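# Carry the paper-filled crate onto the yellow-taped spot

## Task

Bring the crate onto the area outlined in yellow tape. It counts only if the crate rests upright and level, lies entirely within the tape without overlapping it, still holds every piece of paper, and stays there without the robot supporting it. A toppled or tilted crate means failure.

## Robot and tools

ROBOT. A Hello Robot Stretch 4 with one arm. It has an omni-wheel base, a lift that slides up a mast, a telescoping arm that reaches forward, a wrist that can yaw, pitch and roll, and a two-finger gripper. It stands about 1.6 m tall, and its base reaches at most 0.23 m from the base origin. Cameras: head_camera, head_left_camera, head_right_camera and wrist_camera. Now and then a loose object may get a brief shove from outside.

FRAMES. Base frame: origin on the floor below the base centre, x ahead, y to the left, z up. hand_pose is reported in this frame, for a point between the open fingertips, and it can be somewhat off. The odometry frame is where the base frame sat when the scene began.

execute_actions(actions, cameras). actions is a list with zero or one action. An empty list only reports the state and images. One action may contain:
- base: a single command, an offset from where the base last measured itself. translate_m is metres straight ahead (negative is backward), -2 to 2. strafe_m is metres sideways with left positive, -2 to 2. rotate_rad is radians of in-place turn with counter-clockwise positive, -3.2 to 3.2.
- joints: absolute targets by name. lift_m 0 to 1.2 (m). arm_m 0 to 0.55 (m of extension). wrist_yaw_rad -1.134 to 4.276 (0 points ahead, positive turns left, 3.14 is stowed; above 3.4 the arm may interfere). wrist_pitch_rad -1.117 to 4.259 (0 level, 1.57 pointing down). wrist_roll_rad -1.117 to 4.259 (0 puts the fingers level; positive turns clockwise when seen from behind). gripper_m -0.038 to 0.141 (fingertip gap in m; negative makes the tips press together). A target outside its range is clipped and the result reports it. Any other bad value or unknown key rejects the whole call.
- pace: "slow", "default", "fast" or "max". Base speeds at these paces are 0.1, 0.3, 0.4 and 0.6 m/s, and turn rates are 1, 2, 3 and 4 rad/s. A raised lift lowers these caps.
- contact_limits: {"arm_m": v}, where v runs from 0 (stops at the lightest touch) to 0.75. The default is 0.5.
- or end_of_arm "enable_torque" alone, which revives wrist or gripper motors that have shut off.
The motions in one action start together. Any part you leave out may keep pushing toward its earlier target. cameras picks the images: omitted, null or ["all"] gives every camera, [] gives none. If a call reports a stop, any later motion, wait or finish calls in the same reply are skipped.

wait(seconds): 0 to 10 s with no new command. It returns the state and images.
zoom_image(camera, region): region is [x0, y0, x1, y1] in pixels of that camera's latest image, at most 504x504.
read_manual(section): returns only the licence texts.
finished_scene(scene): ends the current scene by its number and reports success. It cannot be undone. Finish only after the crate sits settled and free of the robot.

RESULTS. base_status and joint_status show how the last action's motions ended. "done" for the base only means the wheels turned the full amount, so slipping can hide. "off_target" means the part stopped short and may still be pushing. "contact_stop_at_<key>" means it met resistance; the part then goes slack, so a lift may sink under load and the wheels may roll. "limit_stop_at_tilt" means the lean is over 6 degrees; lift, arm and wheels go slack until the lean drops. "limit_stop_at_own_body" means the move was blocked by self-collision; moving away from the body still works. "torque_fault" means a wrist or gripper motor overloaded and went limp; send enable_torque. on_its_own lists things you did not command, and "held at" there is a target, not the actual position. lidar_m gives 12 distances in 30-degree sectors, counter-clockwise from straight ahead (4th left, 7th behind, 10th right). "-" means empty or closer than 0.25 m. It covers heights from about 0.15 m up and misses clear objects and thin legs. wrist_depth_mm is a 7x7 grid of depths, 100 to 2000 mm, read from the top left. base_odometry counts wheel turns. If turned_by_wheels and turned_by_imu differ by more than about 0.1 rad, the base hit something or slipped. base_tilt is in degrees. motor_effort is in percent, with the peak in brackets. Readings are noisy with small fixed offsets. For the wheels, positive effort turns the base right. A gripped load shifts wrist_pitch effort away from 0.

GRIPPING. Close to a gap smaller than the object. Closing further squeezes harder and pulls the object toward the wrist. Neither the gripper reading nor "done" proves a grasp; look for a clear change in gripper effort. If the fingertips stick on a surface, raise the lift. To unfold at the start, send lift_m 0.4 together with wrist_yaw_rad 0.

AVOID. Driving or turning with more than 1 kg held and arm_m above 0.2, especially at fast paces, since the robot can tip. Steady pushing or pulling with a high gripper or a high contact limit. Pressing the gripper into things, or carrying over about 2 kg in a level gripper, which causes torque faults. Tilting the wrist up while rolled, which triggers self-collision stops. Dropping, slamming or spilling the crate's paper. The simulation keeps running while you think, and the robot holds its last command meanwhile.

Each tool is called after ">>>" as name(argument=value, ...), one argument or row to a line, values as JSON.

## Session

>>> execute_actions(
  actions=[],
)

Scene clock: 0.00 s.
base_odometry: x=+0.000 y=+0.000 heading=+0.000 (m, m, rad; odometry frame)
turned_by_wheels: +0.000 (rad since the last result)
turned_by_imu: +0.000 (rad since the last result)
base_tilt: forward=-0.8 right=+0.1 (deg)
lidar_m: 2.89 2.79 2.10 2.10 1.99 1.36 0.99 0.93 0.99 1.34 2.07 2.12
base_status: not commanded
joint_positions: lift_m=+0.226 arm_m=+0.003 wrist_yaw_rad=+3.115 wrist_pitch_rad=+0.018 wrist_roll_rad=+0.010 gripper_m=+0.057
joint_status: not commanded
motor_effort: lift_m=+19 arm_m=+0 wrist_yaw_rad=+0 wrist_pitch_rad=-2 wrist_roll_rad=-2 gripper_m=-3 wheel_0=+0 wheel_1=+0 wheel_2=+0 (%)
hand_pose: x=-0.1126 y=+0.0952 z=+0.3987 quat_wxyz=(+0.014, -0.009, +0.005, +1.000) (m; base frame)
wrist_depth_mm: - 136 1160 1336 1576 1983 - / - 136 1160 1336 1576 1983 - / - 129 217 1336 1618 1921 - / 112 134 281 1336 1576 1983 - / 878 991 1160 1336 1618 1921 - / 904 1008 211 1281 1537 1808 1983 / 891 946 1042 1078 189 1229 1205
pictures: head_camera, head_left_camera, head_right_camera, wrist_camera
Images, in order (width x height): head_camera 420x560, head_left_camera 420x672, head_right_camera 420x672, wrist_camera 616x392.

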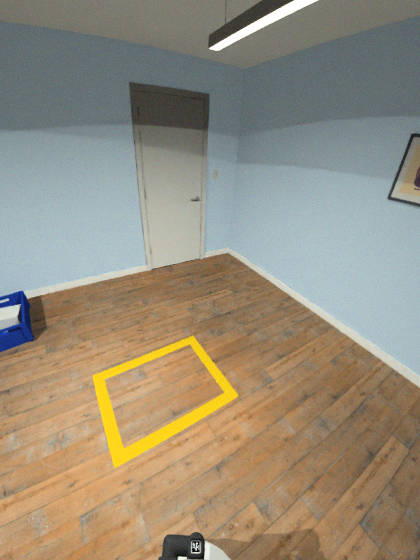

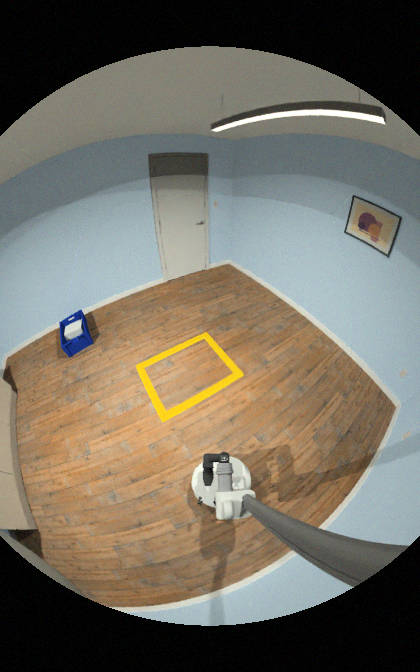

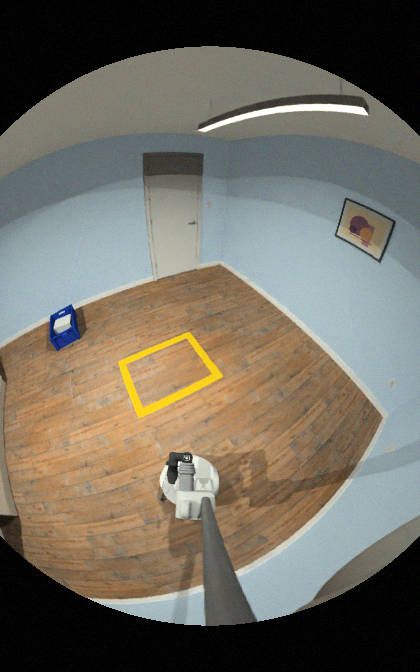

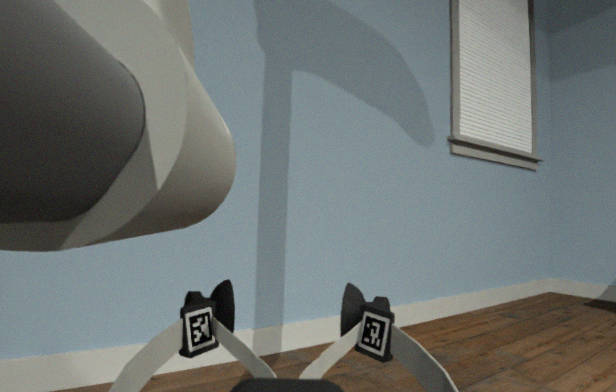

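>>> execute_actions(
  actions=[
    {"base":{"rotate_rad":0.54},"joints":{"lift_m":0.4,"wrist_yaw_rad":0},"pace":"fast"},
  ],
  cameras=[],
)

>>> execute_actions(
  actions=[
    {"base":{"translate_m":1.2},"joints":{"lift_m":0.5,"wrist_pitch_rad":0.9},"pace":"fast"},
  ],
  cameras=[],
)

>>> execute_actions(
  actions=[
    {"base":{"strafe_m":0.85},"pace":"fast"},
  ],
)

Scene clock: 3.50 s.
base_odometry: x=+0.000 y=+0.000 heading=+0.540 (m, m, rad; odometry frame)
turned_by_wheels: +0.540 (rad since the last result)
turned_by_imu: +0.531 (rad since the last result)
base_tilt: forward=-0.8 right=+0.1 (deg)
lidar_m: 2.69 2.08 2.09 1.99 1.33 0.99 0.94 1.00 1.38 2.07 2.16 2.86
base_status: done
joint_positions: lift_m=+0.400 arm_m=+0.003 wrist_yaw_rad=+0.000 wrist_pitch_rad=+0.018 wrist_roll_rad=+0.010 gripper_m=+0.057
joint_status: all done
motor_effort: lift_m=+21(23) arm_m=+0(0) wrist_yaw_rad=-2(7) wrist_pitch_rad=-5(4) wrist_roll_rad=-2(2) gripper_m=-2(3) wheel_0=-1(6) wheel_1=-1(3) wheel_2=+0(5) (%)
hand_pose: x=+0.4619 y=-0.0873 z=+0.5728 quat_wxyz=(+1.000, +0.005, +0.009, +0.000) (m; base frame)
wrist_depth_mm: - - - - - - - / - - - - - - - / - - - - - - - / - - - - - - - / - - - - - - - / 1756 1921 211 - - - - / 1464 1397 1397 1464 189 1661 1618
pictures: none
No camera images: the call's "cameras" was empty. Leave "cameras" out to get every camera's image.

Scene clock: 7.87 s.
base_odometry: x=+1.029 y=+0.617 heading=+0.540 (m, m, rad; odometry frame)
turned_by_wheels: +0.000 (rad since the last result)
turned_by_imu: -0.002 (rad since the last result)
base_tilt: forward=-0.8 right=+0.0 (deg)
lidar_m: 1.59 0.98 1.11 2.01 2.06 2.23 2.14 2.24 2.14 2.07 2.18 1.66
base_status: done
joint_positions: lift_m=+0.500 arm_m=+0.003 wrist_yaw_rad=+0.000 wrist_pitch_rad=+0.901 wrist_roll_rad=+0.010 gripper_m=+0.057
joint_status: all done
motor_effort: lift_m=+21(21) arm_m=+0(0) wrist_yaw_rad=+0(0) wrist_pitch_rad=-1(1) wrist_roll_rad=-1(2) gripper_m=-4(4) wheel_0=-2(5) wheel_1=-2(4) wheel_2=-1(9) (%)
hand_pose: x=+0.3525 y=-0.0874 z=+0.4519 quat_wxyz=(+0.900, +0.005, +0.435, -0.002) (m; base frame)
wrist_depth_mm: 1205 1308 1336 1336 1336 1336 1336 / 1078 1138 1160 1182 1205 1255 1308 / 960 976 991 1008 1042 1060 1078 / 842 854 866 878 904 917 946 / 741 759 778 788 798 809 820 / 668 683 212 707 699 723 732 / 615 615 615 627 189 668 661
pictures: none
No camera images: the call's "cameras" was empty. Leave "cameras" out to get every camera's image.

Scene clock: 11.23 s.
base_odometry: x=+0.593 y=+1.346 heading=+0.540 (m, m, rad; odometry frame)
turned_by_wheels: +0.000 (rad since the last result)
turned_by_imu: +0.001 (rad since the last result)
base_tilt: forward=-0.8 right=+0.2 (deg)
lidar_m: 0.76 1.68 1.21 1.14 1.19 2.22 2.14 2.26 3.05 2.95 2.24 0.82
base_status: done
joint_positions: lift_m=+0.500 arm_m=+0.003 wrist_yaw_rad=+0.000 wrist_pitch_rad=+0.901 wrist_roll_rad=+0.010 gripper_m=+0.057
joint_status: not commanded
motor_effort: lift_m=+20(20) arm_m=+0(0) wrist_yaw_rad=+0(0) wrist_pitch_rad=-1(1) wrist_roll_rad=-2(2) gripper_m=-3(4) wheel_0=+2(11) wheel_1=+2(11) wheel_2=-1(2) (%)
hand_pose: x=+0.3525 y=-0.0874 z=+0.4519 quat_wxyz=(+0.900, +0.005, +0.435, -0.002) (m; base frame)
wrist_depth_mm: 1308 1336 1042 1098 1336 1336 1366 / 1118 1138 931 931 1205 1255 1308 / 960 976 741 750 1008 1060 1078 / 842 854 788 842 878 917 931 / 750 750 768 788 798 809 820 / 676 683 211 699 707 723 732 / 615 609 615 627 189 661 661
pictures: head_camera, head_left_camera, head_right_camera, wrist_camera
camera_calibration (this result's frames):
wrist_camera: T_world_to_cam=[[-0.00415403, -0.998927, 0.0461261, -0.117265], [-0.760183, -0.026814, -0.649156, 0.624311], [0.649696, -0.0377609, -0.759256, 0.33587], [0, 0, 0, 1]] pos_world=[0.25589, -0.0877165, 0.665695]
Images, in order (width x height): head_camera 420x560, head_left_camera 420x672, head_right_camera 420x672, wrist_camera 616x392.

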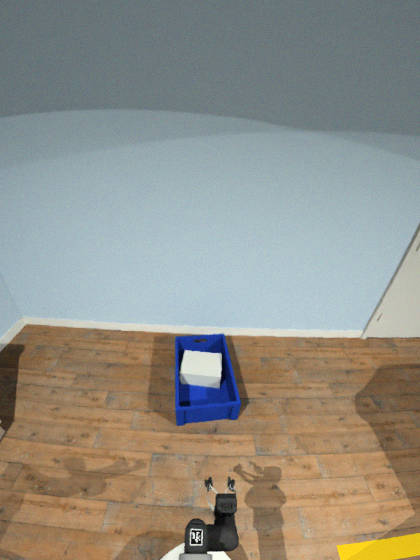

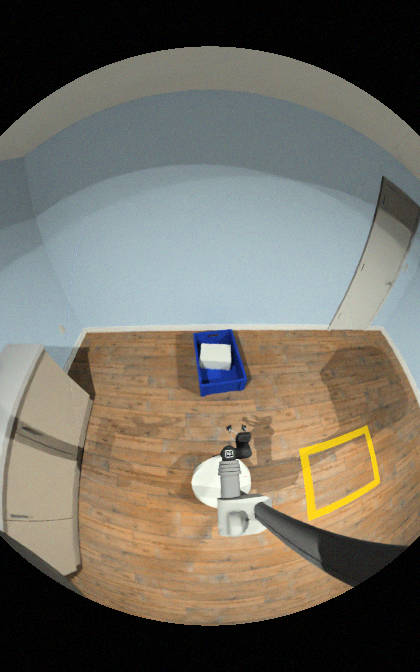

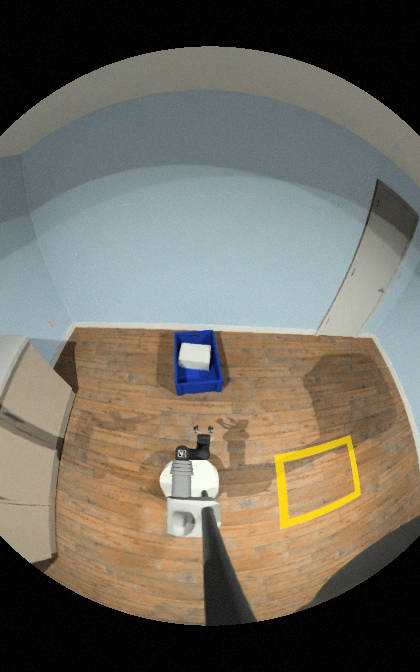

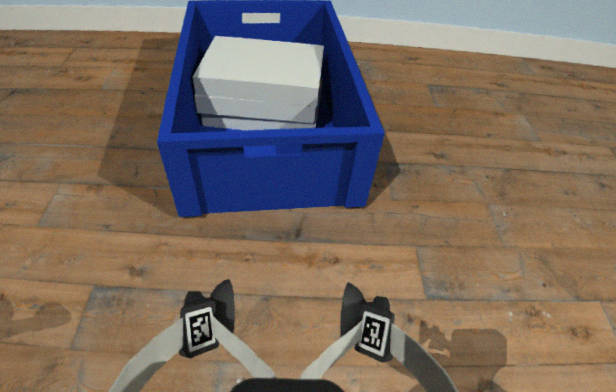

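>>> execute_actions(
  actions=[
    {"base":{"strafe_m":0.08},"joints":{"arm_m":0.6,"wrist_pitch_rad":1.57,"wrist_roll_rad":1.57,"gripper_m":0.12}},
  ],
  cameras=[],
)

>>> execute_actions(
  actions=[
    {"base":{"translate_m":0.25},"joints":{"arm_m":0.35}},
  ],
)

Scene clock: 15.13 s.
base_odometry: x=+0.551 y=+1.415 heading=+0.540 (m, m, rad; odometry frame)
turned_by_wheels: +0.000 (rad since the last result)
turned_by_imu: -0.001 (rad since the last result)
base_tilt: forward=-0.7 right=+0.0 (deg)
lidar_m: 0.76 1.66 1.10 1.07 1.13 1.53 2.14 2.25 3.11 3.03 2.27 0.82
base_status: done
joint_positions: lift_m=+0.500 arm_m=+0.549 wrist_yaw_rad=+0.000 wrist_pitch_rad=+1.570 wrist_roll_rad=+1.570 gripper_m=+0.120
joint_status: all done
joint sent to its limit — the command would take arm_m past its upper limit, so that joint was sent only as far as its limit.
motor_effort: lift_m=+21(20) arm_m=+8(8) wrist_yaw_rad=-1(1) wrist_pitch_rad=+3(4) wrist_roll_rad=+0(10) gripper_m=+1(2) wheel_0=+2(6) wheel_1=-1(11) wheel_2=-1(5) (%)
hand_pose: x=+0.7199 y=-0.0874 z=+0.3896 quat_wxyz=(+0.501, +0.500, +0.500, -0.499) (m; base frame)
wrist_depth_mm: 609 500 615 627 627 634 634 / 445 477 477 621 627 634 640 / 569 603 603 615 621 627 634 / 488 597 603 609 621 621 627 / 512 591 597 603 615 615 621 / 530 208 569 603 609 609 615 / 496 452 415 162 603 615 615
pictures: none
No camera images: the call's "cameras" was empty. Leave "cameras" out to get every camera's image.

Scene clock: 17.50 s.
base_odometry: x=+0.766 y=+1.543 heading=+0.540 (m, m, rad; odometry frame)
turned_by_wheels: +0.000 (rad since the last result)
turned_by_imu: -0.001 (rad since the last result)
base_tilt: forward=-0.8 right=+0.2 (deg)
lidar_m: 0.49 1.39 1.13 1.07 1.12 1.54 2.39 2.51 3.14 3.03 1.88 0.55
base_status: done
joint_positions: lift_m=+0.500 arm_m=+0.351 wrist_yaw_rad=+0.000 wrist_pitch_rad=+1.570 wrist_roll_rad=+1.570 gripper_m=+0.120
joint_status: all done
motor_effort: lift_m=+20(20) arm_m=-8(7) wrist_yaw_rad=+1(1) wrist_pitch_rad=+2(2) wrist_roll_rad=-1(0) gripper_m=+1(2) wheel_0=-2(6) wheel_1=+0(6) wheel_2=+0(5) (%)
hand_pose: x=+0.5224 y=-0.0874 z=+0.3896 quat_wxyz=(+0.500, +0.500, +0.500, -0.500) (m; base frame)
wrist_depth_mm: 609 609 504 627 621 634 640 / 430 459 477 621 627 634 634 / 449 603 609 615 621 627 627 / 442 597 603 609 615 621 627 / 442 597 603 609 615 615 500 / 442 208 597 603 609 609 455 / 452 466 459 162 609 609 442
pictures: head_camera, head_left_camera, head_right_camera, wrist_camera
camera_calibration (this result's frames):
wrist_camera: T_world_to_cam=[[-0.998604, -0.0366333, 0.0380622, 0.493118], [-0.0380443, 0.99859, -0.0370333, 0.186934], [-0.0366519, -0.0384297, -0.998589, 0.629897], [0, 0, 0, 1]] pos_world=[0.522628, -0.1444, 0.617162]
Images, in order (width x height): head_camera 420x560, head_left_camera 420x672, head_right_camera 420x672, wrist_camera 616x392.

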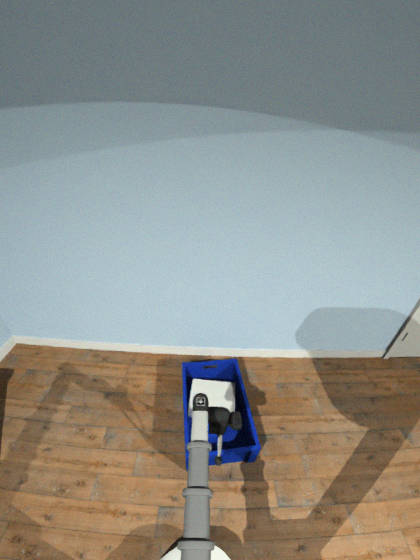

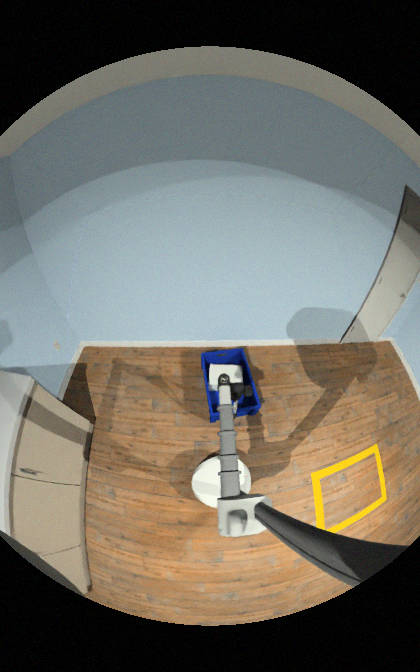

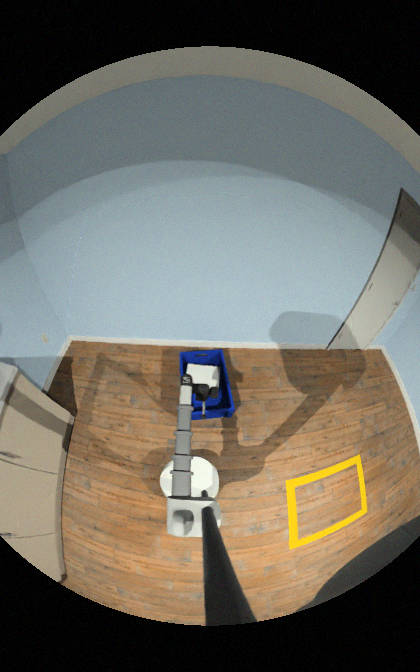

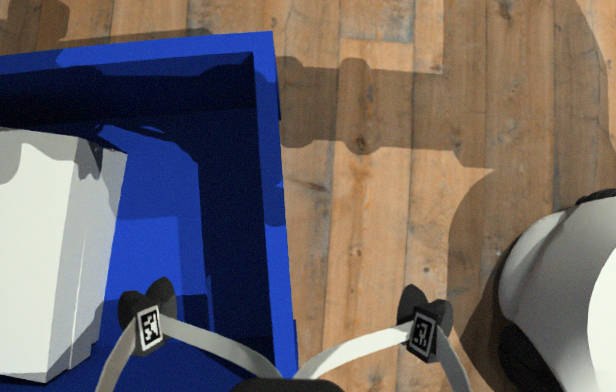

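>>> execute_actions(
  actions=[
    {"joints":{"lift_m":0.25,"arm_m":0.365,"gripper_m":0.07}},
  ],
  cameras=[],
)

>>> execute_actions(
  actions=[
    {"joints":{"gripper_m":-0.02}},
  ],
  cameras=[],
)

>>> execute_actions(
  actions=[
    {"base":{"translate_m":-0.4},"pace":"slow"},
  ],
  cameras=["head_left_camera","wrist_camera"],
)

Scene clock: 20.07 s.
base_odometry: x=+0.766 y=+1.543 heading=+0.540 (m, m, rad; odometry frame)
turned_by_wheels: +0.000 (rad since the last result)
turned_by_imu: -0.001 (rad since the last result)
base_tilt: forward=-0.9 right=+0.1 (deg)
lidar_m: 0.49 1.42 1.12 1.07 1.13 1.52 2.38 2.52 3.12 3.02 1.94 0.56
base_status: not commanded
joint_positions: lift_m=+0.250 arm_m=+0.364 wrist_yaw_rad=+0.000 wrist_pitch_rad=+1.570 wrist_roll_rad=+1.570 gripper_m=+0.070
joint_status: all done
motor_effort: lift_m=+17(19) arm_m=+7(7) wrist_yaw_rad=+0(1) wrist_pitch_rad=+2(1) wrist_roll_rad=-1(1) gripper_m=-3(5) wheel_0=-1(1) wheel_1=+1(0) wheel_2=+0(1) (%)
hand_pose: x=+0.5348 y=-0.0874 z=+0.1399 quat_wxyz=(+0.500, +0.500, +0.500, -0.500) (m; base frame)
wrist_depth_mm: 312 329 330 368 370 375 377 / 355 357 359 366 368 373 377 / 351 355 357 364 368 373 373 / 349 353 355 362 364 368 370 / 347 351 353 359 364 368 370 / 345 349 208 140 359 364 366 / 345 345 349 139 193 362 366
pictures: none
No camera images: the call's "cameras" was empty. Leave "cameras" out to get every camera's image.

Scene clock: 21.70 s.
base_odometry: x=+0.766 y=+1.543 heading=+0.540 (m, m, rad; odometry frame)
turned_by_wheels: +0.000 (rad since the last result)
turned_by_imu: +0.000 (rad since the last result)
base_tilt: forward=-0.9 right=+0.1 (deg)
lidar_m: 0.49 1.41 1.14 1.05 1.11 1.51 2.38 2.52 3.15 3.02 1.89 0.58
base_status: not commanded
joint_positions: lift_m=+0.250 arm_m=+0.364 wrist_yaw_rad=+0.003 wrist_pitch_rad=+1.562 wrist_roll_rad=+1.569 gripper_m=-0.019
joint_status: all done
on_its_own: wrist_pitch_rad is at rest, and its effort (+25) is outside its rest range (-23 to +23)
motor_effort: lift_m=+23(23) arm_m=+6(7) wrist_yaw_rad=-10(10) wrist_pitch_rad=+25(25) wrist_roll_rad=+0(2) gripper_m=-17(19) wheel_0=-1(1) wheel_1=+0(0) wheel_2=+1(1) (%)
hand_pose: x=+0.5376 y=-0.0874 z=+0.1394 quat_wxyz=(+0.503, +0.501, +0.499, -0.497) (m; base frame)
wrist_depth_mm: 317 334 334 364 366 368 370 / 351 355 355 362 364 368 370 / 349 353 355 359 364 364 368 / 347 349 351 138 359 364 364 / 345 349 349 138 359 362 366 / 345 347 206 137 357 359 364 / 342 154 263 136 168 359 359
pictures: none
No camera images: the call's "cameras" was empty. Leave "cameras" out to get every camera's image.

Scene clock: 26.97 s.
base_odometry: x=+0.423 y=+1.338 heading=+0.540 (m, m, rad; odometry frame)
turned_by_wheels: +0.000 (rad since the last result)
turned_by_imu: +0.001 (rad since the last result)
base_tilt: forward=-0.8 right=+0.1 (deg)
lidar_m: 0.52 1.84 1.12 1.06 1.11 2.04 2.00 2.09 2.89 3.01 2.41 0.56
base_status: done
joint_positions: lift_m=+0.250 arm_m=+0.365 wrist_yaw_rad=+0.008 wrist_pitch_rad=+1.551 wrist_roll_rad=+1.569 gripper_m=-0.019
joint_status: not commanded
on_its_own: wrist_yaw_rad is at rest, and its effort (-24) is outside its rest range (-13 to +13); wrist_pitch_rad is at rest, and its effort (+56) is outside its rest range (-23 to +23)
motor_effort: lift_m=+24(24) arm_m=+1(6) wrist_yaw_rad=-24(27) wrist_pitch_rad=+56(68) wrist_roll_rad=+1(1) gripper_m=-18(20) wheel_0=-2(5) wheel_1=-3(4) wheel_2=+8(9) (%)
hand_pose: x=+0.5421 y=-0.0874 z=+0.1393 quat_wxyz=(+0.507, +0.503, +0.497, -0.493) (m; base frame)
wrist_depth_mm: 322 336 320 364 368 368 368 / 357 357 359 364 366 366 368 / 355 355 357 362 364 364 366 / 355 355 353 359 359 362 364 / 351 353 353 357 357 362 362 / 349 349 181 180 357 359 359 / 347 154 170 138 165 359 355
pictures: head_left_camera, wrist_camera
camera_calibration (this result's frames):
wrist_camera: T_world_to_cam=[[-0.9988, -0.0451412, 0.0189962, 0.524257], [-0.0458339, 0.998235, -0.0377647, 0.182659], [-0.017258, -0.03859, -0.999106, 0.370258], [0, 0, 0, 1]] pos_world=[0.53839, -0.144382, 0.366866]
Images, in order (width x height): head_left_camera 420x672, wrist_camera 616x392.

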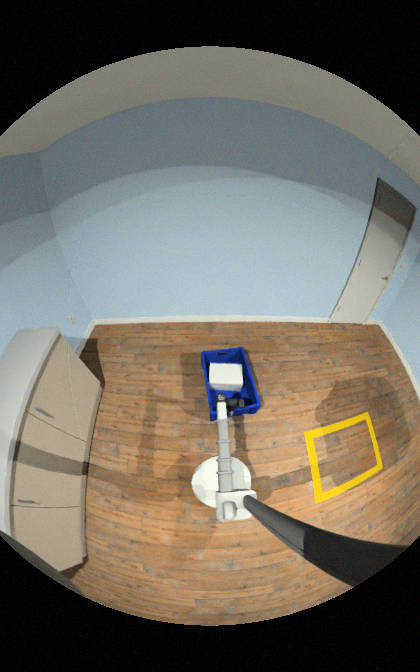

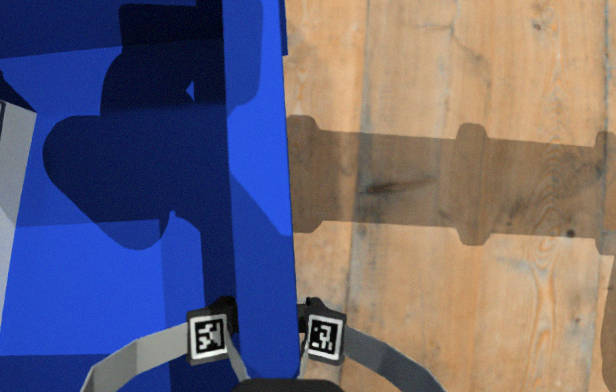

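>>> execute_actions(
  actions=[
    {"base":{"translate_m":-0.58},"pace":"slow"},
  ],
  cameras=[],
)

>>> execute_actions(
  actions=[
    {"base":{"strafe_m":-0.1},"joints":{"wrist_roll_rad":1.42},"pace":"slow"},
  ],
  cameras=["head_left_camera","wrist_camera"],
)

Scene clock: 34.77 s.
base_odometry: x=-0.074 y=+1.040 heading=+0.540 (m, m, rad; odometry frame)
turned_by_wheels: +0.000 (rad since the last result)
turned_by_imu: +0.001 (rad since the last result)
base_tilt: forward=-0.8 right=+0.1 (deg)
lidar_m: 0.53 1.56 1.12 1.07 1.12 1.47 1.41 1.48 2.07 3.00 3.17 0.56
base_status: done
joint_positions: lift_m=+0.250 arm_m=+0.365 wrist_yaw_rad=+0.008 wrist_pitch_rad=+1.551 wrist_roll_rad=+1.569 gripper_m=-0.019
joint_status: not commanded
on_its_own: wrist_yaw_rad is at rest, and its effort (-23) is outside its rest range (-13 to +13); wrist_pitch_rad is at rest, and its effort (+56) is outside its rest range (-23 to +23)
motor_effort: lift_m=+24(24) arm_m=+1(1) wrist_yaw_rad=-23(27) wrist_pitch_rad=+56(67) wrist_roll_rad=+0(0) gripper_m=-18(18) wheel_0=-2(4) wheel_1=-3(4) wheel_2=+7(13) (%)
hand_pose: x=+0.5420 y=-0.0874 z=+0.1393 quat_wxyz=(+0.507, +0.503, +0.497, -0.493) (m; base frame)
wrist_depth_mm: 320 338 319 366 368 370 370 / 355 357 359 364 366 368 368 / 355 355 357 362 364 366 366 / 353 353 355 359 362 362 364 / 351 353 353 357 359 362 362 / 349 353 181 180 357 359 359 / 347 154 169 138 165 357 357
pictures: none
No camera images: the call's "cameras" was empty. Leave "cameras" out to get every camera's image.

Scene clock: 36.90 s.
base_odometry: x=-0.023 y=+0.954 heading=+0.541 (m, m, rad; odometry frame)
turned_by_wheels: +0.001 (rad since the last result)
turned_by_imu: +0.002 (rad since the last result)
base_tilt: forward=-0.8 right=+0.2 (deg)
lidar_m: 0.47 1.65 1.23 1.15 1.22 1.47 1.40 1.49 2.06 2.89 3.02 0.57
base_status: done
joint_positions: lift_m=+0.250 arm_m=+0.365 wrist_yaw_rad=+0.003 wrist_pitch_rad=+1.565 wrist_roll_rad=+1.418 gripper_m=-0.020
joint_status: all done
motor_effort: lift_m=+22(24) arm_m=+1(1) wrist_yaw_rad=-8(22) wrist_pitch_rad=+18(57) wrist_roll_rad=+3(3) gripper_m=-15(22) wheel_0=+8(13) wheel_1=+2(3) wheel_2=+5(8) (%)
hand_pose: x=+0.5377 y=-0.0874 z=+0.1395 quat_wxyz=(+0.539, +0.461, +0.536, -0.458) (m; base frame)
wrist_depth_mm: 298 319 307 366 368 370 373 / 353 355 357 364 366 368 373 / 353 355 355 364 364 368 368 / 351 353 355 359 364 366 368 / 351 351 353 359 362 366 364 / 349 349 208 139 359 362 364 / 345 157 179 138 166 362 362
pictures: head_left_camera, wrist_camera
camera_calibration (this result's frames):
wrist_camera: T_world_to_cam=[[-0.981256, -0.189928, 0.0326125, 0.495953], [-0.191113, 0.980825, -0.0381785, 0.259167], [-0.0247359, -0.0436956, -0.998739, 0.37388], [0, 0, 0, 1]] pos_world=[0.545435, -0.143665, 0.367128]
Images, in order (width x height): head_left_camera 420x672, wrist_camera 616x392.

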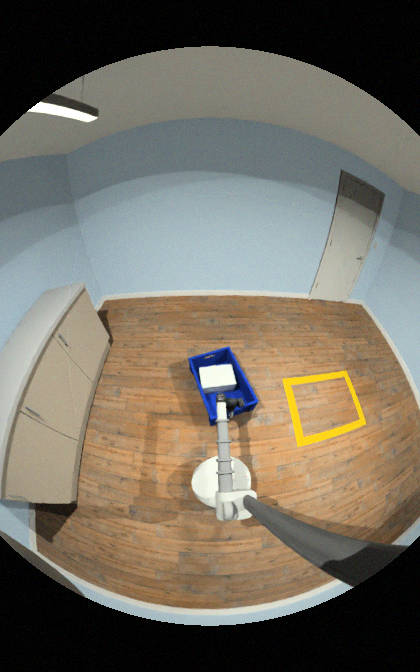

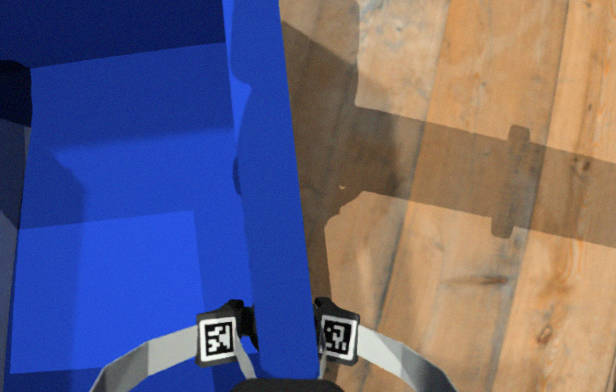

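>>> execute_actions(
  actions=[
    {"base":{"strafe_m":-0.12},"joints":{"wrist_roll_rad":1.15},"pace":"slow"},
  ],
  cameras=[],
)

>>> execute_actions(
  actions=[
    {"base":{"strafe_m":-0.15},"joints":{"wrist_roll_rad":0.85},"pace":"slow"},
  ],
  cameras=["wrist_camera"],
)

>>> execute_actions(
  actions=[
    {"base":{"strafe_m":-0.2},"joints":{"wrist_roll_rad":0.55},"pace":"slow"},
  ],
  cameras=["head_left_camera","wrist_camera"],
)

Scene clock: 39.83 s.
base_odometry: x=+0.039 y=+0.851 heading=+0.543 (m, m, rad; odometry frame)
turned_by_wheels: +0.001 (rad since the last result)
turned_by_imu: +0.002 (rad since the last result)
base_tilt: forward=-0.7 right=+0.0 (deg)
lidar_m: 0.43 0.69 1.35 1.29 1.33 1.47 1.40 1.46 2.09 2.78 2.92 0.60
base_status: done
joint_positions: lift_m=+0.250 arm_m=+0.365 wrist_yaw_rad=+0.004 wrist_pitch_rad=+1.563 wrist_roll_rad=+1.149 gripper_m=-0.020
joint_status: all done
motor_effort: lift_m=+21(22) arm_m=+1(1) wrist_yaw_rad=-13(13) wrist_pitch_rad=+20(21) wrist_roll_rad=+1(3) gripper_m=-16(15) wheel_0=+9(16) wheel_1=+2(5) wheel_2=+7(8) (%)
hand_pose: x=+0.5381 y=-0.0874 z=+0.1395 quat_wxyz=(+0.597, +0.384, +0.592, -0.381) (m; base frame)
wrist_depth_mm: 307 325 312 368 368 373 373 / 355 357 357 364 366 368 370 / 353 357 357 364 366 366 370 / 351 353 355 362 364 364 366 / 349 349 353 357 362 364 366 / 347 351 188 181 359 362 364 / 347 152 172 138 165 359 362
pictures: none
No camera images: the call's "cameras" was empty. Leave "cameras" out to get every camera's image.

Scene clock: 42.47 s.
base_odometry: x=+0.117 y=+0.723 heading=+0.545 (m, m, rad; odometry frame)
turned_by_wheels: +0.002 (rad since the last result)
turned_by_imu: +0.003 (rad since the last result)
base_tilt: forward=-0.7 right=+0.0 (deg)
lidar_m: 0.42 0.59 1.50 1.43 1.51 1.44 1.41 1.50 2.08 2.63 2.78 0.68
base_status: done
joint_positions: lift_m=+0.250 arm_m=+0.365 wrist_yaw_rad=+0.004 wrist_pitch_rad=+1.562 wrist_roll_rad=+0.849 gripper_m=-0.020
joint_status: all done
on_its_own: wrist_pitch_rad is at rest, and its effort (+25) is outside its rest range (-23 to +23)
motor_effort: lift_m=+21(21) arm_m=+2(1) wrist_yaw_rad=-12(13) wrist_pitch_rad=+25(30) wrist_roll_rad=+2(5) gripper_m=-17(17) wheel_0=+11(13) wheel_1=+2(3) wheel_2=+9(9) (%)
hand_pose: x=+0.5386 y=-0.0874 z=+0.1395 quat_wxyz=(+0.648, +0.291, +0.642, -0.288) (m; base frame)
wrist_depth_mm: 319 332 315 368 370 373 373 / 355 357 357 366 368 370 370 / 355 357 357 362 364 368 368 / 351 353 355 362 362 364 368 / 349 351 353 357 359 362 364 / 347 349 184 180 359 359 362 / 345 154 170 138 165 357 359
pictures: wrist_camera
camera_calibration (this result's frames):
wrist_camera: T_world_to_cam=[[-0.722987, -0.6901, 0.0324326, 0.313976], [-0.690833, 0.721737, -0.0429647, 0.506472], [0.00624217, -0.0534685, -0.99855, 0.35636], [0, 0, 0, 1]] pos_world=[0.574664, -0.12981, 0.36742]
Images, in order (width x height): wrist_camera 616x392.

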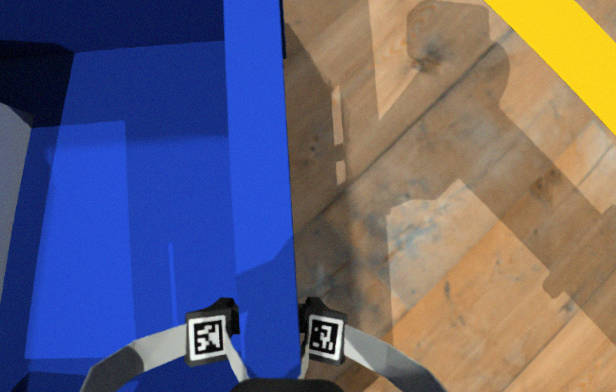

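Scene clock: 45.60 s.
base_odometry: x=+0.221 y=+0.553 heading=+0.547 (m, m, rad; odometry frame)
turned_by_wheels: +0.002 (rad since the last result)
turned_by_imu: +0.005 (rad since the last result)
base_tilt: forward=-0.8 right=+0.1 (deg)
lidar_m: 0.42 0.47 1.69 1.62 1.96 1.47 1.43 1.48 2.11 2.41 2.55 2.38
base_status: done
joint_positions: lift_m=+0.250 arm_m=+0.365 wrist_yaw_rad=+0.004 wrist_pitch_rad=+1.563 wrist_roll_rad=+0.549 gripper_m=-0.020
joint_status: all done
motor_effort: lift_m=+21(21) arm_m=+1(1) wrist_yaw_rad=-11(12) wrist_pitch_rad=+23(43) wrist_roll_rad=+1(9) gripper_m=-19(17) wheel_0=+13(20) wheel_1=+2(1) wheel_2=+10(13) (%)
hand_pose: x=+0.5384 y=-0.0874 z=+0.1395 quat_wxyz=(+0.684, +0.191, +0.678, -0.190) (m; base frame)
wrist_depth_mm: 320 336 317 370 370 375 375 / 357 359 362 366 370 373 373 / 353 357 359 364 366 368 370 / 351 355 355 362 364 366 368 / 349 353 351 359 359 364 366 / 345 349 173 190 357 359 362 / 345 154 168 174 166 359 359
pictures: head_left_camera, wrist_camera
camera_calibration (this result's frames):
wrist_camera: T_world_to_cam=[[-0.487518, -0.872422, 0.0347328, 0.170809], [-0.872846, 0.486, -0.0440833, 0.583882], [0.0215791, -0.0518078, -0.998424, 0.34823], [0, 0, 0, 1]] pos_world=[0.585397, -0.116708, 0.367488]
Images, in order (width x height): head_left_camera 420x672, wrist_camera 616x392.

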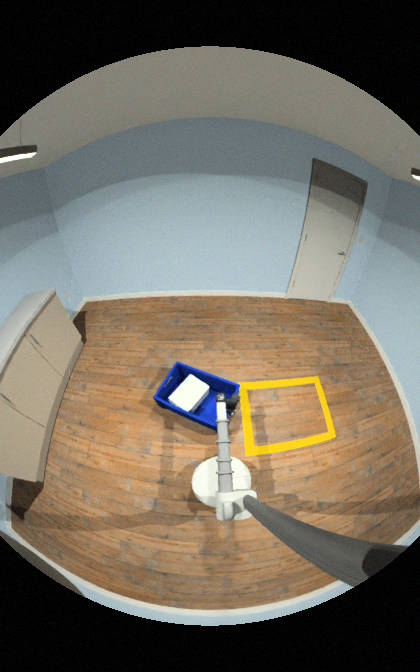

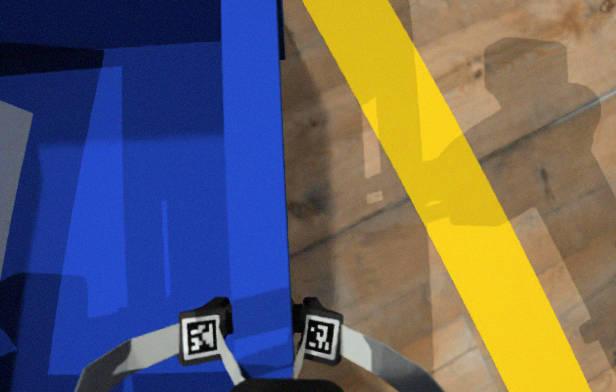

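>>> execute_actions(
  actions=[
    {"base":{"strafe_m":-0.25},"joints":{"wrist_roll_rad":0.32},"pace":"slow"},
  ],
  cameras=[],
)

>>> execute_actions(
  actions=[
    {"base":{"strafe_m":-0.25},"joints":{"wrist_roll_rad":0.15},"pace":"slow"},
  ],
  cameras=[],
)

>>> execute_actions(
  actions=[
    {"base":{"strafe_m":-0.28},"joints":{"wrist_roll_rad":0.05},"pace":"slow"},
  ],
)

Scene clock: 50.30 s.
base_odometry: x=+0.351 y=+0.340 heading=+0.549 (m, m, rad; odometry frame)
turned_by_wheels: +0.002 (rad since the last result)
turned_by_imu: +0.006 (rad since the last result)
base_tilt: forward=-0.8 right=+0.1 (deg)
lidar_m: 0.38 0.47 0.72 1.91 1.98 1.48 1.43 1.51 2.12 2.17 2.32 2.38
base_status: done
joint_positions: lift_m=+0.250 arm_m=+0.365 wrist_yaw_rad=+0.003 wrist_pitch_rad=+1.565 wrist_roll_rad=+0.319 gripper_m=-0.020
joint_status: all done
motor_effort: lift_m=+21(21) arm_m=+1(1) wrist_yaw_rad=-10(13) wrist_pitch_rad=+16(47) wrist_roll_rad=+1(12) gripper_m=-17(17) wheel_0=+16(19) wheel_1=+3(3) wheel_2=+11(14) (%)
hand_pose: x=+0.5376 y=-0.0874 z=+0.1395 quat_wxyz=(+0.700, +0.112, +0.696, -0.111) (m; base frame)
wrist_depth_mm: 320 332 144 368 370 375 379 / 357 357 143 368 370 373 375 / 353 357 355 364 366 368 373 / 349 355 353 362 364 368 368 / 349 351 351 359 362 364 368 / 345 347 173 190 359 362 364 / 343 155 167 174 166 359 359
pictures: none
No camera images: the call's "cameras" was empty. Leave "cameras" out to get every camera's image.

Scene clock: 53.93 s.
base_odometry: x=+0.482 y=+0.127 heading=+0.551 (m, m, rad; odometry frame)
turned_by_wheels: +0.002 (rad since the last result)
turned_by_imu: +0.006 (rad since the last result)
base_tilt: forward=-0.9 right=+0.0 (deg)
lidar_m: 0.36 0.41 0.58 2.14 1.96 1.49 1.43 1.51 2.00 1.91 2.05 2.33
base_status: done
joint_positions: lift_m=+0.250 arm_m=+0.365 wrist_yaw_rad=+0.002 wrist_pitch_rad=+1.567 wrist_roll_rad=+0.150 gripper_m=-0.020
joint_status: all done
motor_effort: lift_m=+21(21) arm_m=+1(1) wrist_yaw_rad=-5(10) wrist_pitch_rad=+10(38) wrist_roll_rad=-1(8) gripper_m=-15(19) wheel_0=+14(20) wheel_1=+3(5) wheel_2=+10(19) (%)
hand_pose: x=+0.5370 y=-0.0874 z=+0.1395 quat_wxyz=(+0.707, +0.052, +0.704, -0.052) (m; base frame)
wrist_depth_mm: 327 338 319 370 373 375 379 / 355 357 359 368 370 375 377 / 353 355 355 364 366 370 373 / 349 353 355 362 366 368 368 / 349 351 351 359 362 364 366 / 343 349 174 190 359 362 364 / 342 156 168 174 166 357 362
pictures: none
No camera images: the call's "cameras" was empty. Leave "cameras" out to get every camera's image.

Scene clock: 57.87 s.
base_odometry: x=+0.629 y=-0.111 heading=+0.554 (m, m, rad; odometry frame)
turned_by_wheels: +0.002 (rad since the last result)
turned_by_imu: +0.007 (rad since the last result)
base_tilt: forward=-0.7 right=+0.1 (deg)
lidar_m: 0.37 0.39 0.52 2.42 1.99 1.50 1.45 1.53 1.71 1.62 1.75 2.30
base_status: done
joint_positions: lift_m=+0.250 arm_m=+0.365 wrist_yaw_rad=+0.002 wrist_pitch_rad=+1.568 wrist_roll_rad=+0.050 gripper_m=-0.020
joint_status: all done
motor_effort: lift_m=+21(21) arm_m=+1(1) wrist_yaw_rad=-4(5) wrist_pitch_rad=+9(27) wrist_roll_rad=-1(12) gripper_m=-15(17) wheel_0=+16(22) wheel_1=+3(5) wheel_2=+11(15) (%)
hand_pose: x=+0.5367 y=-0.0874 z=+0.1395 quat_wxyz=(+0.708, +0.017, +0.706, -0.017) (m; base frame)
wrist_depth_mm: 330 342 319 370 373 375 377 / 355 359 359 366 370 373 375 / 351 355 357 362 366 370 373 / 351 353 355 362 364 366 368 / 347 349 351 357 362 364 366 / 343 347 174 190 359 362 364 / 342 153 154 173 165 357 359
pictures: head_camera, head_left_camera, head_right_camera, wrist_camera
camera_calibration (this result's frames):
wrist_camera: T_world_to_cam=[[-0.0127275, -0.999171, 0.0386781, -0.0964642], [-0.99914, 0.0111813, -0.0399326, 0.608111], [0.039467, -0.039153, -0.998454, 0.339768], [0, 0, 0, 1]] pos_world=[0.592951, -0.0898808, 0.367257]
Images, in order (width x height): head_camera 420x560, head_left_camera 420x672, head_right_camera 420x672, wrist_camera 616x392.

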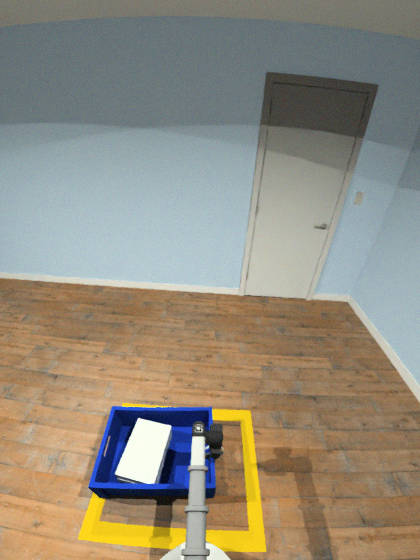

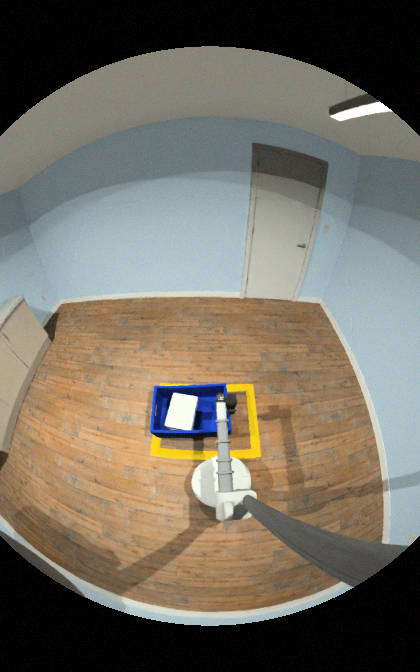

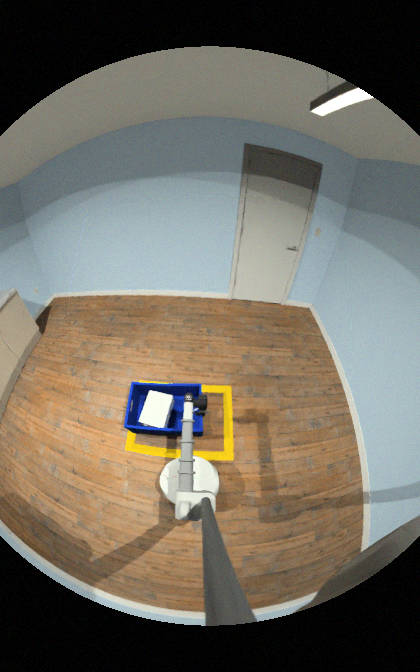

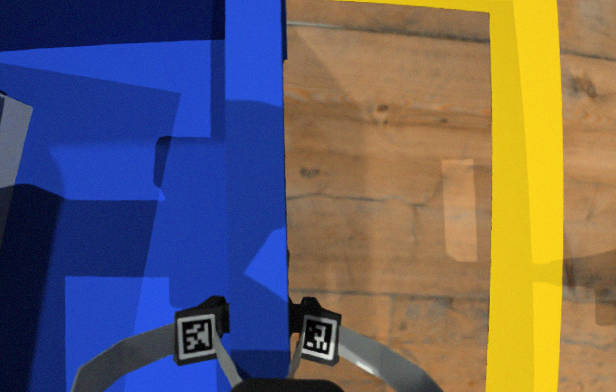

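>>> execute_actions(
  actions=[
    {"base":{"strafe_m":-0.115},"joints":{"arm_m":0.325},"pace":"slow"},
  ],
  cameras=[],
)

>>> execute_actions(
  actions=[
    {"joints":{"gripper_m":0.08}},
  ],
  cameras=[],
)

>>> execute_actions(
  actions=[
    {"joints":{"lift_m":0.8}},
  ],
  cameras=[],
)

>>> execute_actions(
  actions=[
    {"base":{"strafe_m":0.3},"joints":{"arm_m":0.42}},
  ],
  cameras=["head_camera","wrist_camera"],
)

Scene clock: 60.90 s.
base_odometry: x=+0.690 y=-0.208 heading=+0.556 (m, m, rad; odometry frame)
turned_by_wheels: +0.002 (rad since the last result)
turned_by_imu: +0.003 (rad since the last result)
base_tilt: forward=-0.8 right=+0.1 (deg)
lidar_m: 0.35 0.34 0.52 2.54 1.97 1.51 1.44 1.56 1.58 1.53 1.62 2.31
base_status: done
joint_positions: lift_m=+0.250 arm_m=+0.326 wrist_yaw_rad=+0.002 wrist_pitch_rad=+1.567 wrist_roll_rad=+0.050 gripper_m=-0.020
joint_status: all done
motor_effort: lift_m=+21(21) arm_m=-8(11) wrist_yaw_rad=-5(9) wrist_pitch_rad=+11(25) wrist_roll_rad=-2(2) gripper_m=-16(19) wheel_0=+16(20) wheel_1=+3(1) wheel_2=+11(16) (%)
hand_pose: x=+0.4986 y=-0.0874 z=+0.1395 quat_wxyz=(+0.708, +0.017, +0.706, -0.017) (m; base frame)
wrist_depth_mm: 347 351 342 370 373 377 379 / 355 359 362 366 370 373 377 / 353 355 357 364 366 370 373 / 351 353 355 362 362 366 370 / 349 351 351 359 359 364 366 / 345 347 174 189 357 362 364 / 342 153 155 173 165 357 359
pictures: none
No camera images: the call's "cameras" was empty. Leave "cameras" out to get every camera's image.

Scene clock: 62.63 s.
base_odometry: x=+0.690 y=-0.209 heading=+0.554 (m, m, rad; odometry frame)
turned_by_wheels: -0.002 (rad since the last result)
turned_by_imu: -0.002 (rad since the last result)
base_tilt: forward=-0.7 right=+0.0 (deg)
lidar_m: 0.37 0.38 0.52 2.53 2.00 1.51 1.47 1.56 1.58 1.53 1.66 2.31
base_status: not commanded
joint_positions: lift_m=+0.250 arm_m=+0.326 wrist_yaw_rad=+0.000 wrist_pitch_rad=+1.570 wrist_roll_rad=+0.050 gripper_m=+0.080
joint_status: all done
motor_effort: lift_m=+16(21) arm_m=-7(8) wrist_yaw_rad=-1(5) wrist_pitch_rad=+2(10) wrist_roll_rad=-2(1) gripper_m=-5(18) wheel_0=+5(16) wheel_1=+2(3) wheel_2=+2(10) (%)
hand_pose: x=+0.4974 y=-0.0874 z=+0.1399 quat_wxyz=(+0.707, +0.018, +0.707, -0.018) (m; base frame)
wrist_depth_mm: 343 349 147 373 377 382 387 / 357 359 146 370 375 377 382 / 353 357 144 368 370 377 379 / 351 355 143 364 370 373 375 / 347 351 142 359 366 368 373 / 343 347 141 359 359 368 370 / 342 343 140 353 192 364 368
pictures: none
No camera images: the call's "cameras" was empty. Leave "cameras" out to get every camera's image.

Scene clock: 65.73 s.
base_odometry: x=+0.690 y=-0.209 heading=+0.554 (m, m, rad; odometry frame)
turned_by_wheels: +0.000 (rad since the last result)
turned_by_imu: -0.001 (rad since the last result)
base_tilt: forward=-0.7 right=+0.1 (deg)
lidar_m: 0.33 0.34 0.53 2.54 2.01 1.49 1.45 1.53 1.57 1.53 1.64 2.32
base_status: not commanded
joint_positions: lift_m=+0.800 arm_m=+0.326 wrist_yaw_rad=+0.000 wrist_pitch_rad=+1.570 wrist_roll_rad=+0.050 gripper_m=+0.080
joint_status: all done
motor_effort: lift_m=+21(21) arm_m=-7(7) wrist_yaw_rad=+0(0) wrist_pitch_rad=+3(2) wrist_roll_rad=-2(0) gripper_m=-3(1) wheel_0=+2(5) wheel_1=+1(2) wheel_2=+0(2) (%)
hand_pose: x=+0.4975 y=-0.0874 z=+0.6896 quat_wxyz=(+0.707, +0.018, +0.707, -0.018) (m; base frame)
wrist_depth_mm: 904 917 917 931 946 960 976 / 904 904 917 931 931 946 960 / 750 750 878 917 931 946 960 / 741 750 904 917 917 931 946 / 723 741 891 904 931 931 931 / 732 732 676 904 904 917 931 / 866 878 878 891 192 917 931
pictures: none
No camera images: the call's "cameras" was empty. Leave "cameras" out to get every camera's image.

Scene clock: 68.07 s.
base_odometry: x=+0.532 y=+0.047 heading=+0.554 (m, m, rad; odometry frame)
turned_by_wheels: +0.000 (rad since the last result)
turned_by_imu: +0.000 (rad since the last result)
base_tilt: forward=-0.8 right=+0.1 (deg)
lidar_m: 0.34 0.35 2.29 2.24 1.95 1.50 1.44 1.52 1.91 1.83 0.52 0.36
base_status: done
joint_positions: lift_m=+0.800 arm_m=+0.419 wrist_yaw_rad=+0.000 wrist_pitch_rad=+1.570 wrist_roll_rad=+0.050 gripper_m=+0.080
joint_status: all done
motor_effort: lift_m=+21(21) arm_m=+7(8) wrist_yaw_rad=-1(1) wrist_pitch_rad=+2(3) wrist_roll_rad=-2(3) gripper_m=-1(0) wheel_0=+2(7) wheel_1=+0(6) wheel_2=+0(0) (%)
hand_pose: x=+0.5898 y=-0.0874 z=+0.6896 quat_wxyz=(+0.707, +0.018, +0.707, -0.018) (m; base frame)
wrist_depth_mm: 904 917 931 946 946 960 960 / 904 904 917 931 931 960 960 / 891 904 904 917 931 946 946 / 878 831 750 904 891 931 946 / 866 831 741 904 917 931 931 / 866 750 732 891 723 917 931 / 866 661 668 683 193 904 931
pictures: head_camera, wrist_camera
camera_calibration (this result's frames):
wrist_camera: T_world_to_cam=[[-0.0142173, -0.999149, 0.038708, -0.116205], [-0.999203, 0.0127532, -0.0378131, 0.681865], [0.0372872, -0.0392148, -0.998535, 0.888214], [0, 0, 0, 1]] pos_world=[0.646551, -0.0899707, 0.917194]
Images, in order (width x height): head_camera 420x560, wrist_camera 616x392.

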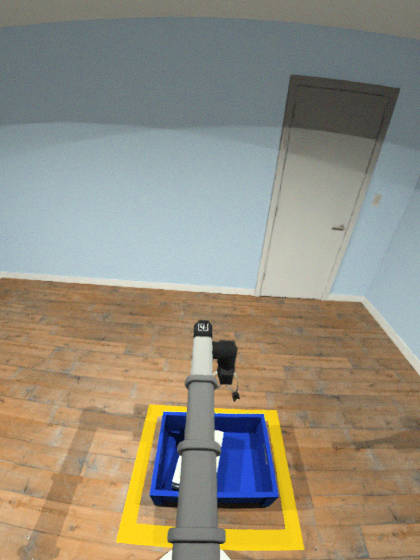

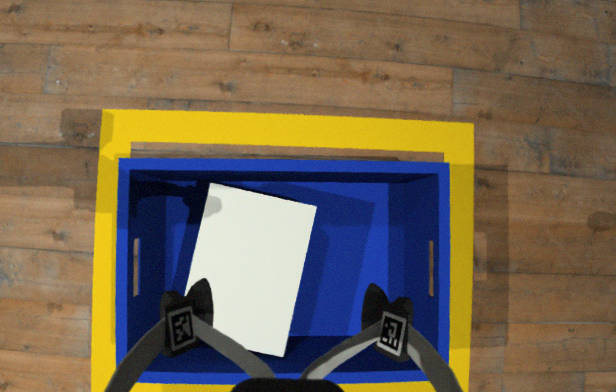

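>>> finished_scene(
  scene=1,
)

The scene is finished: the task was done.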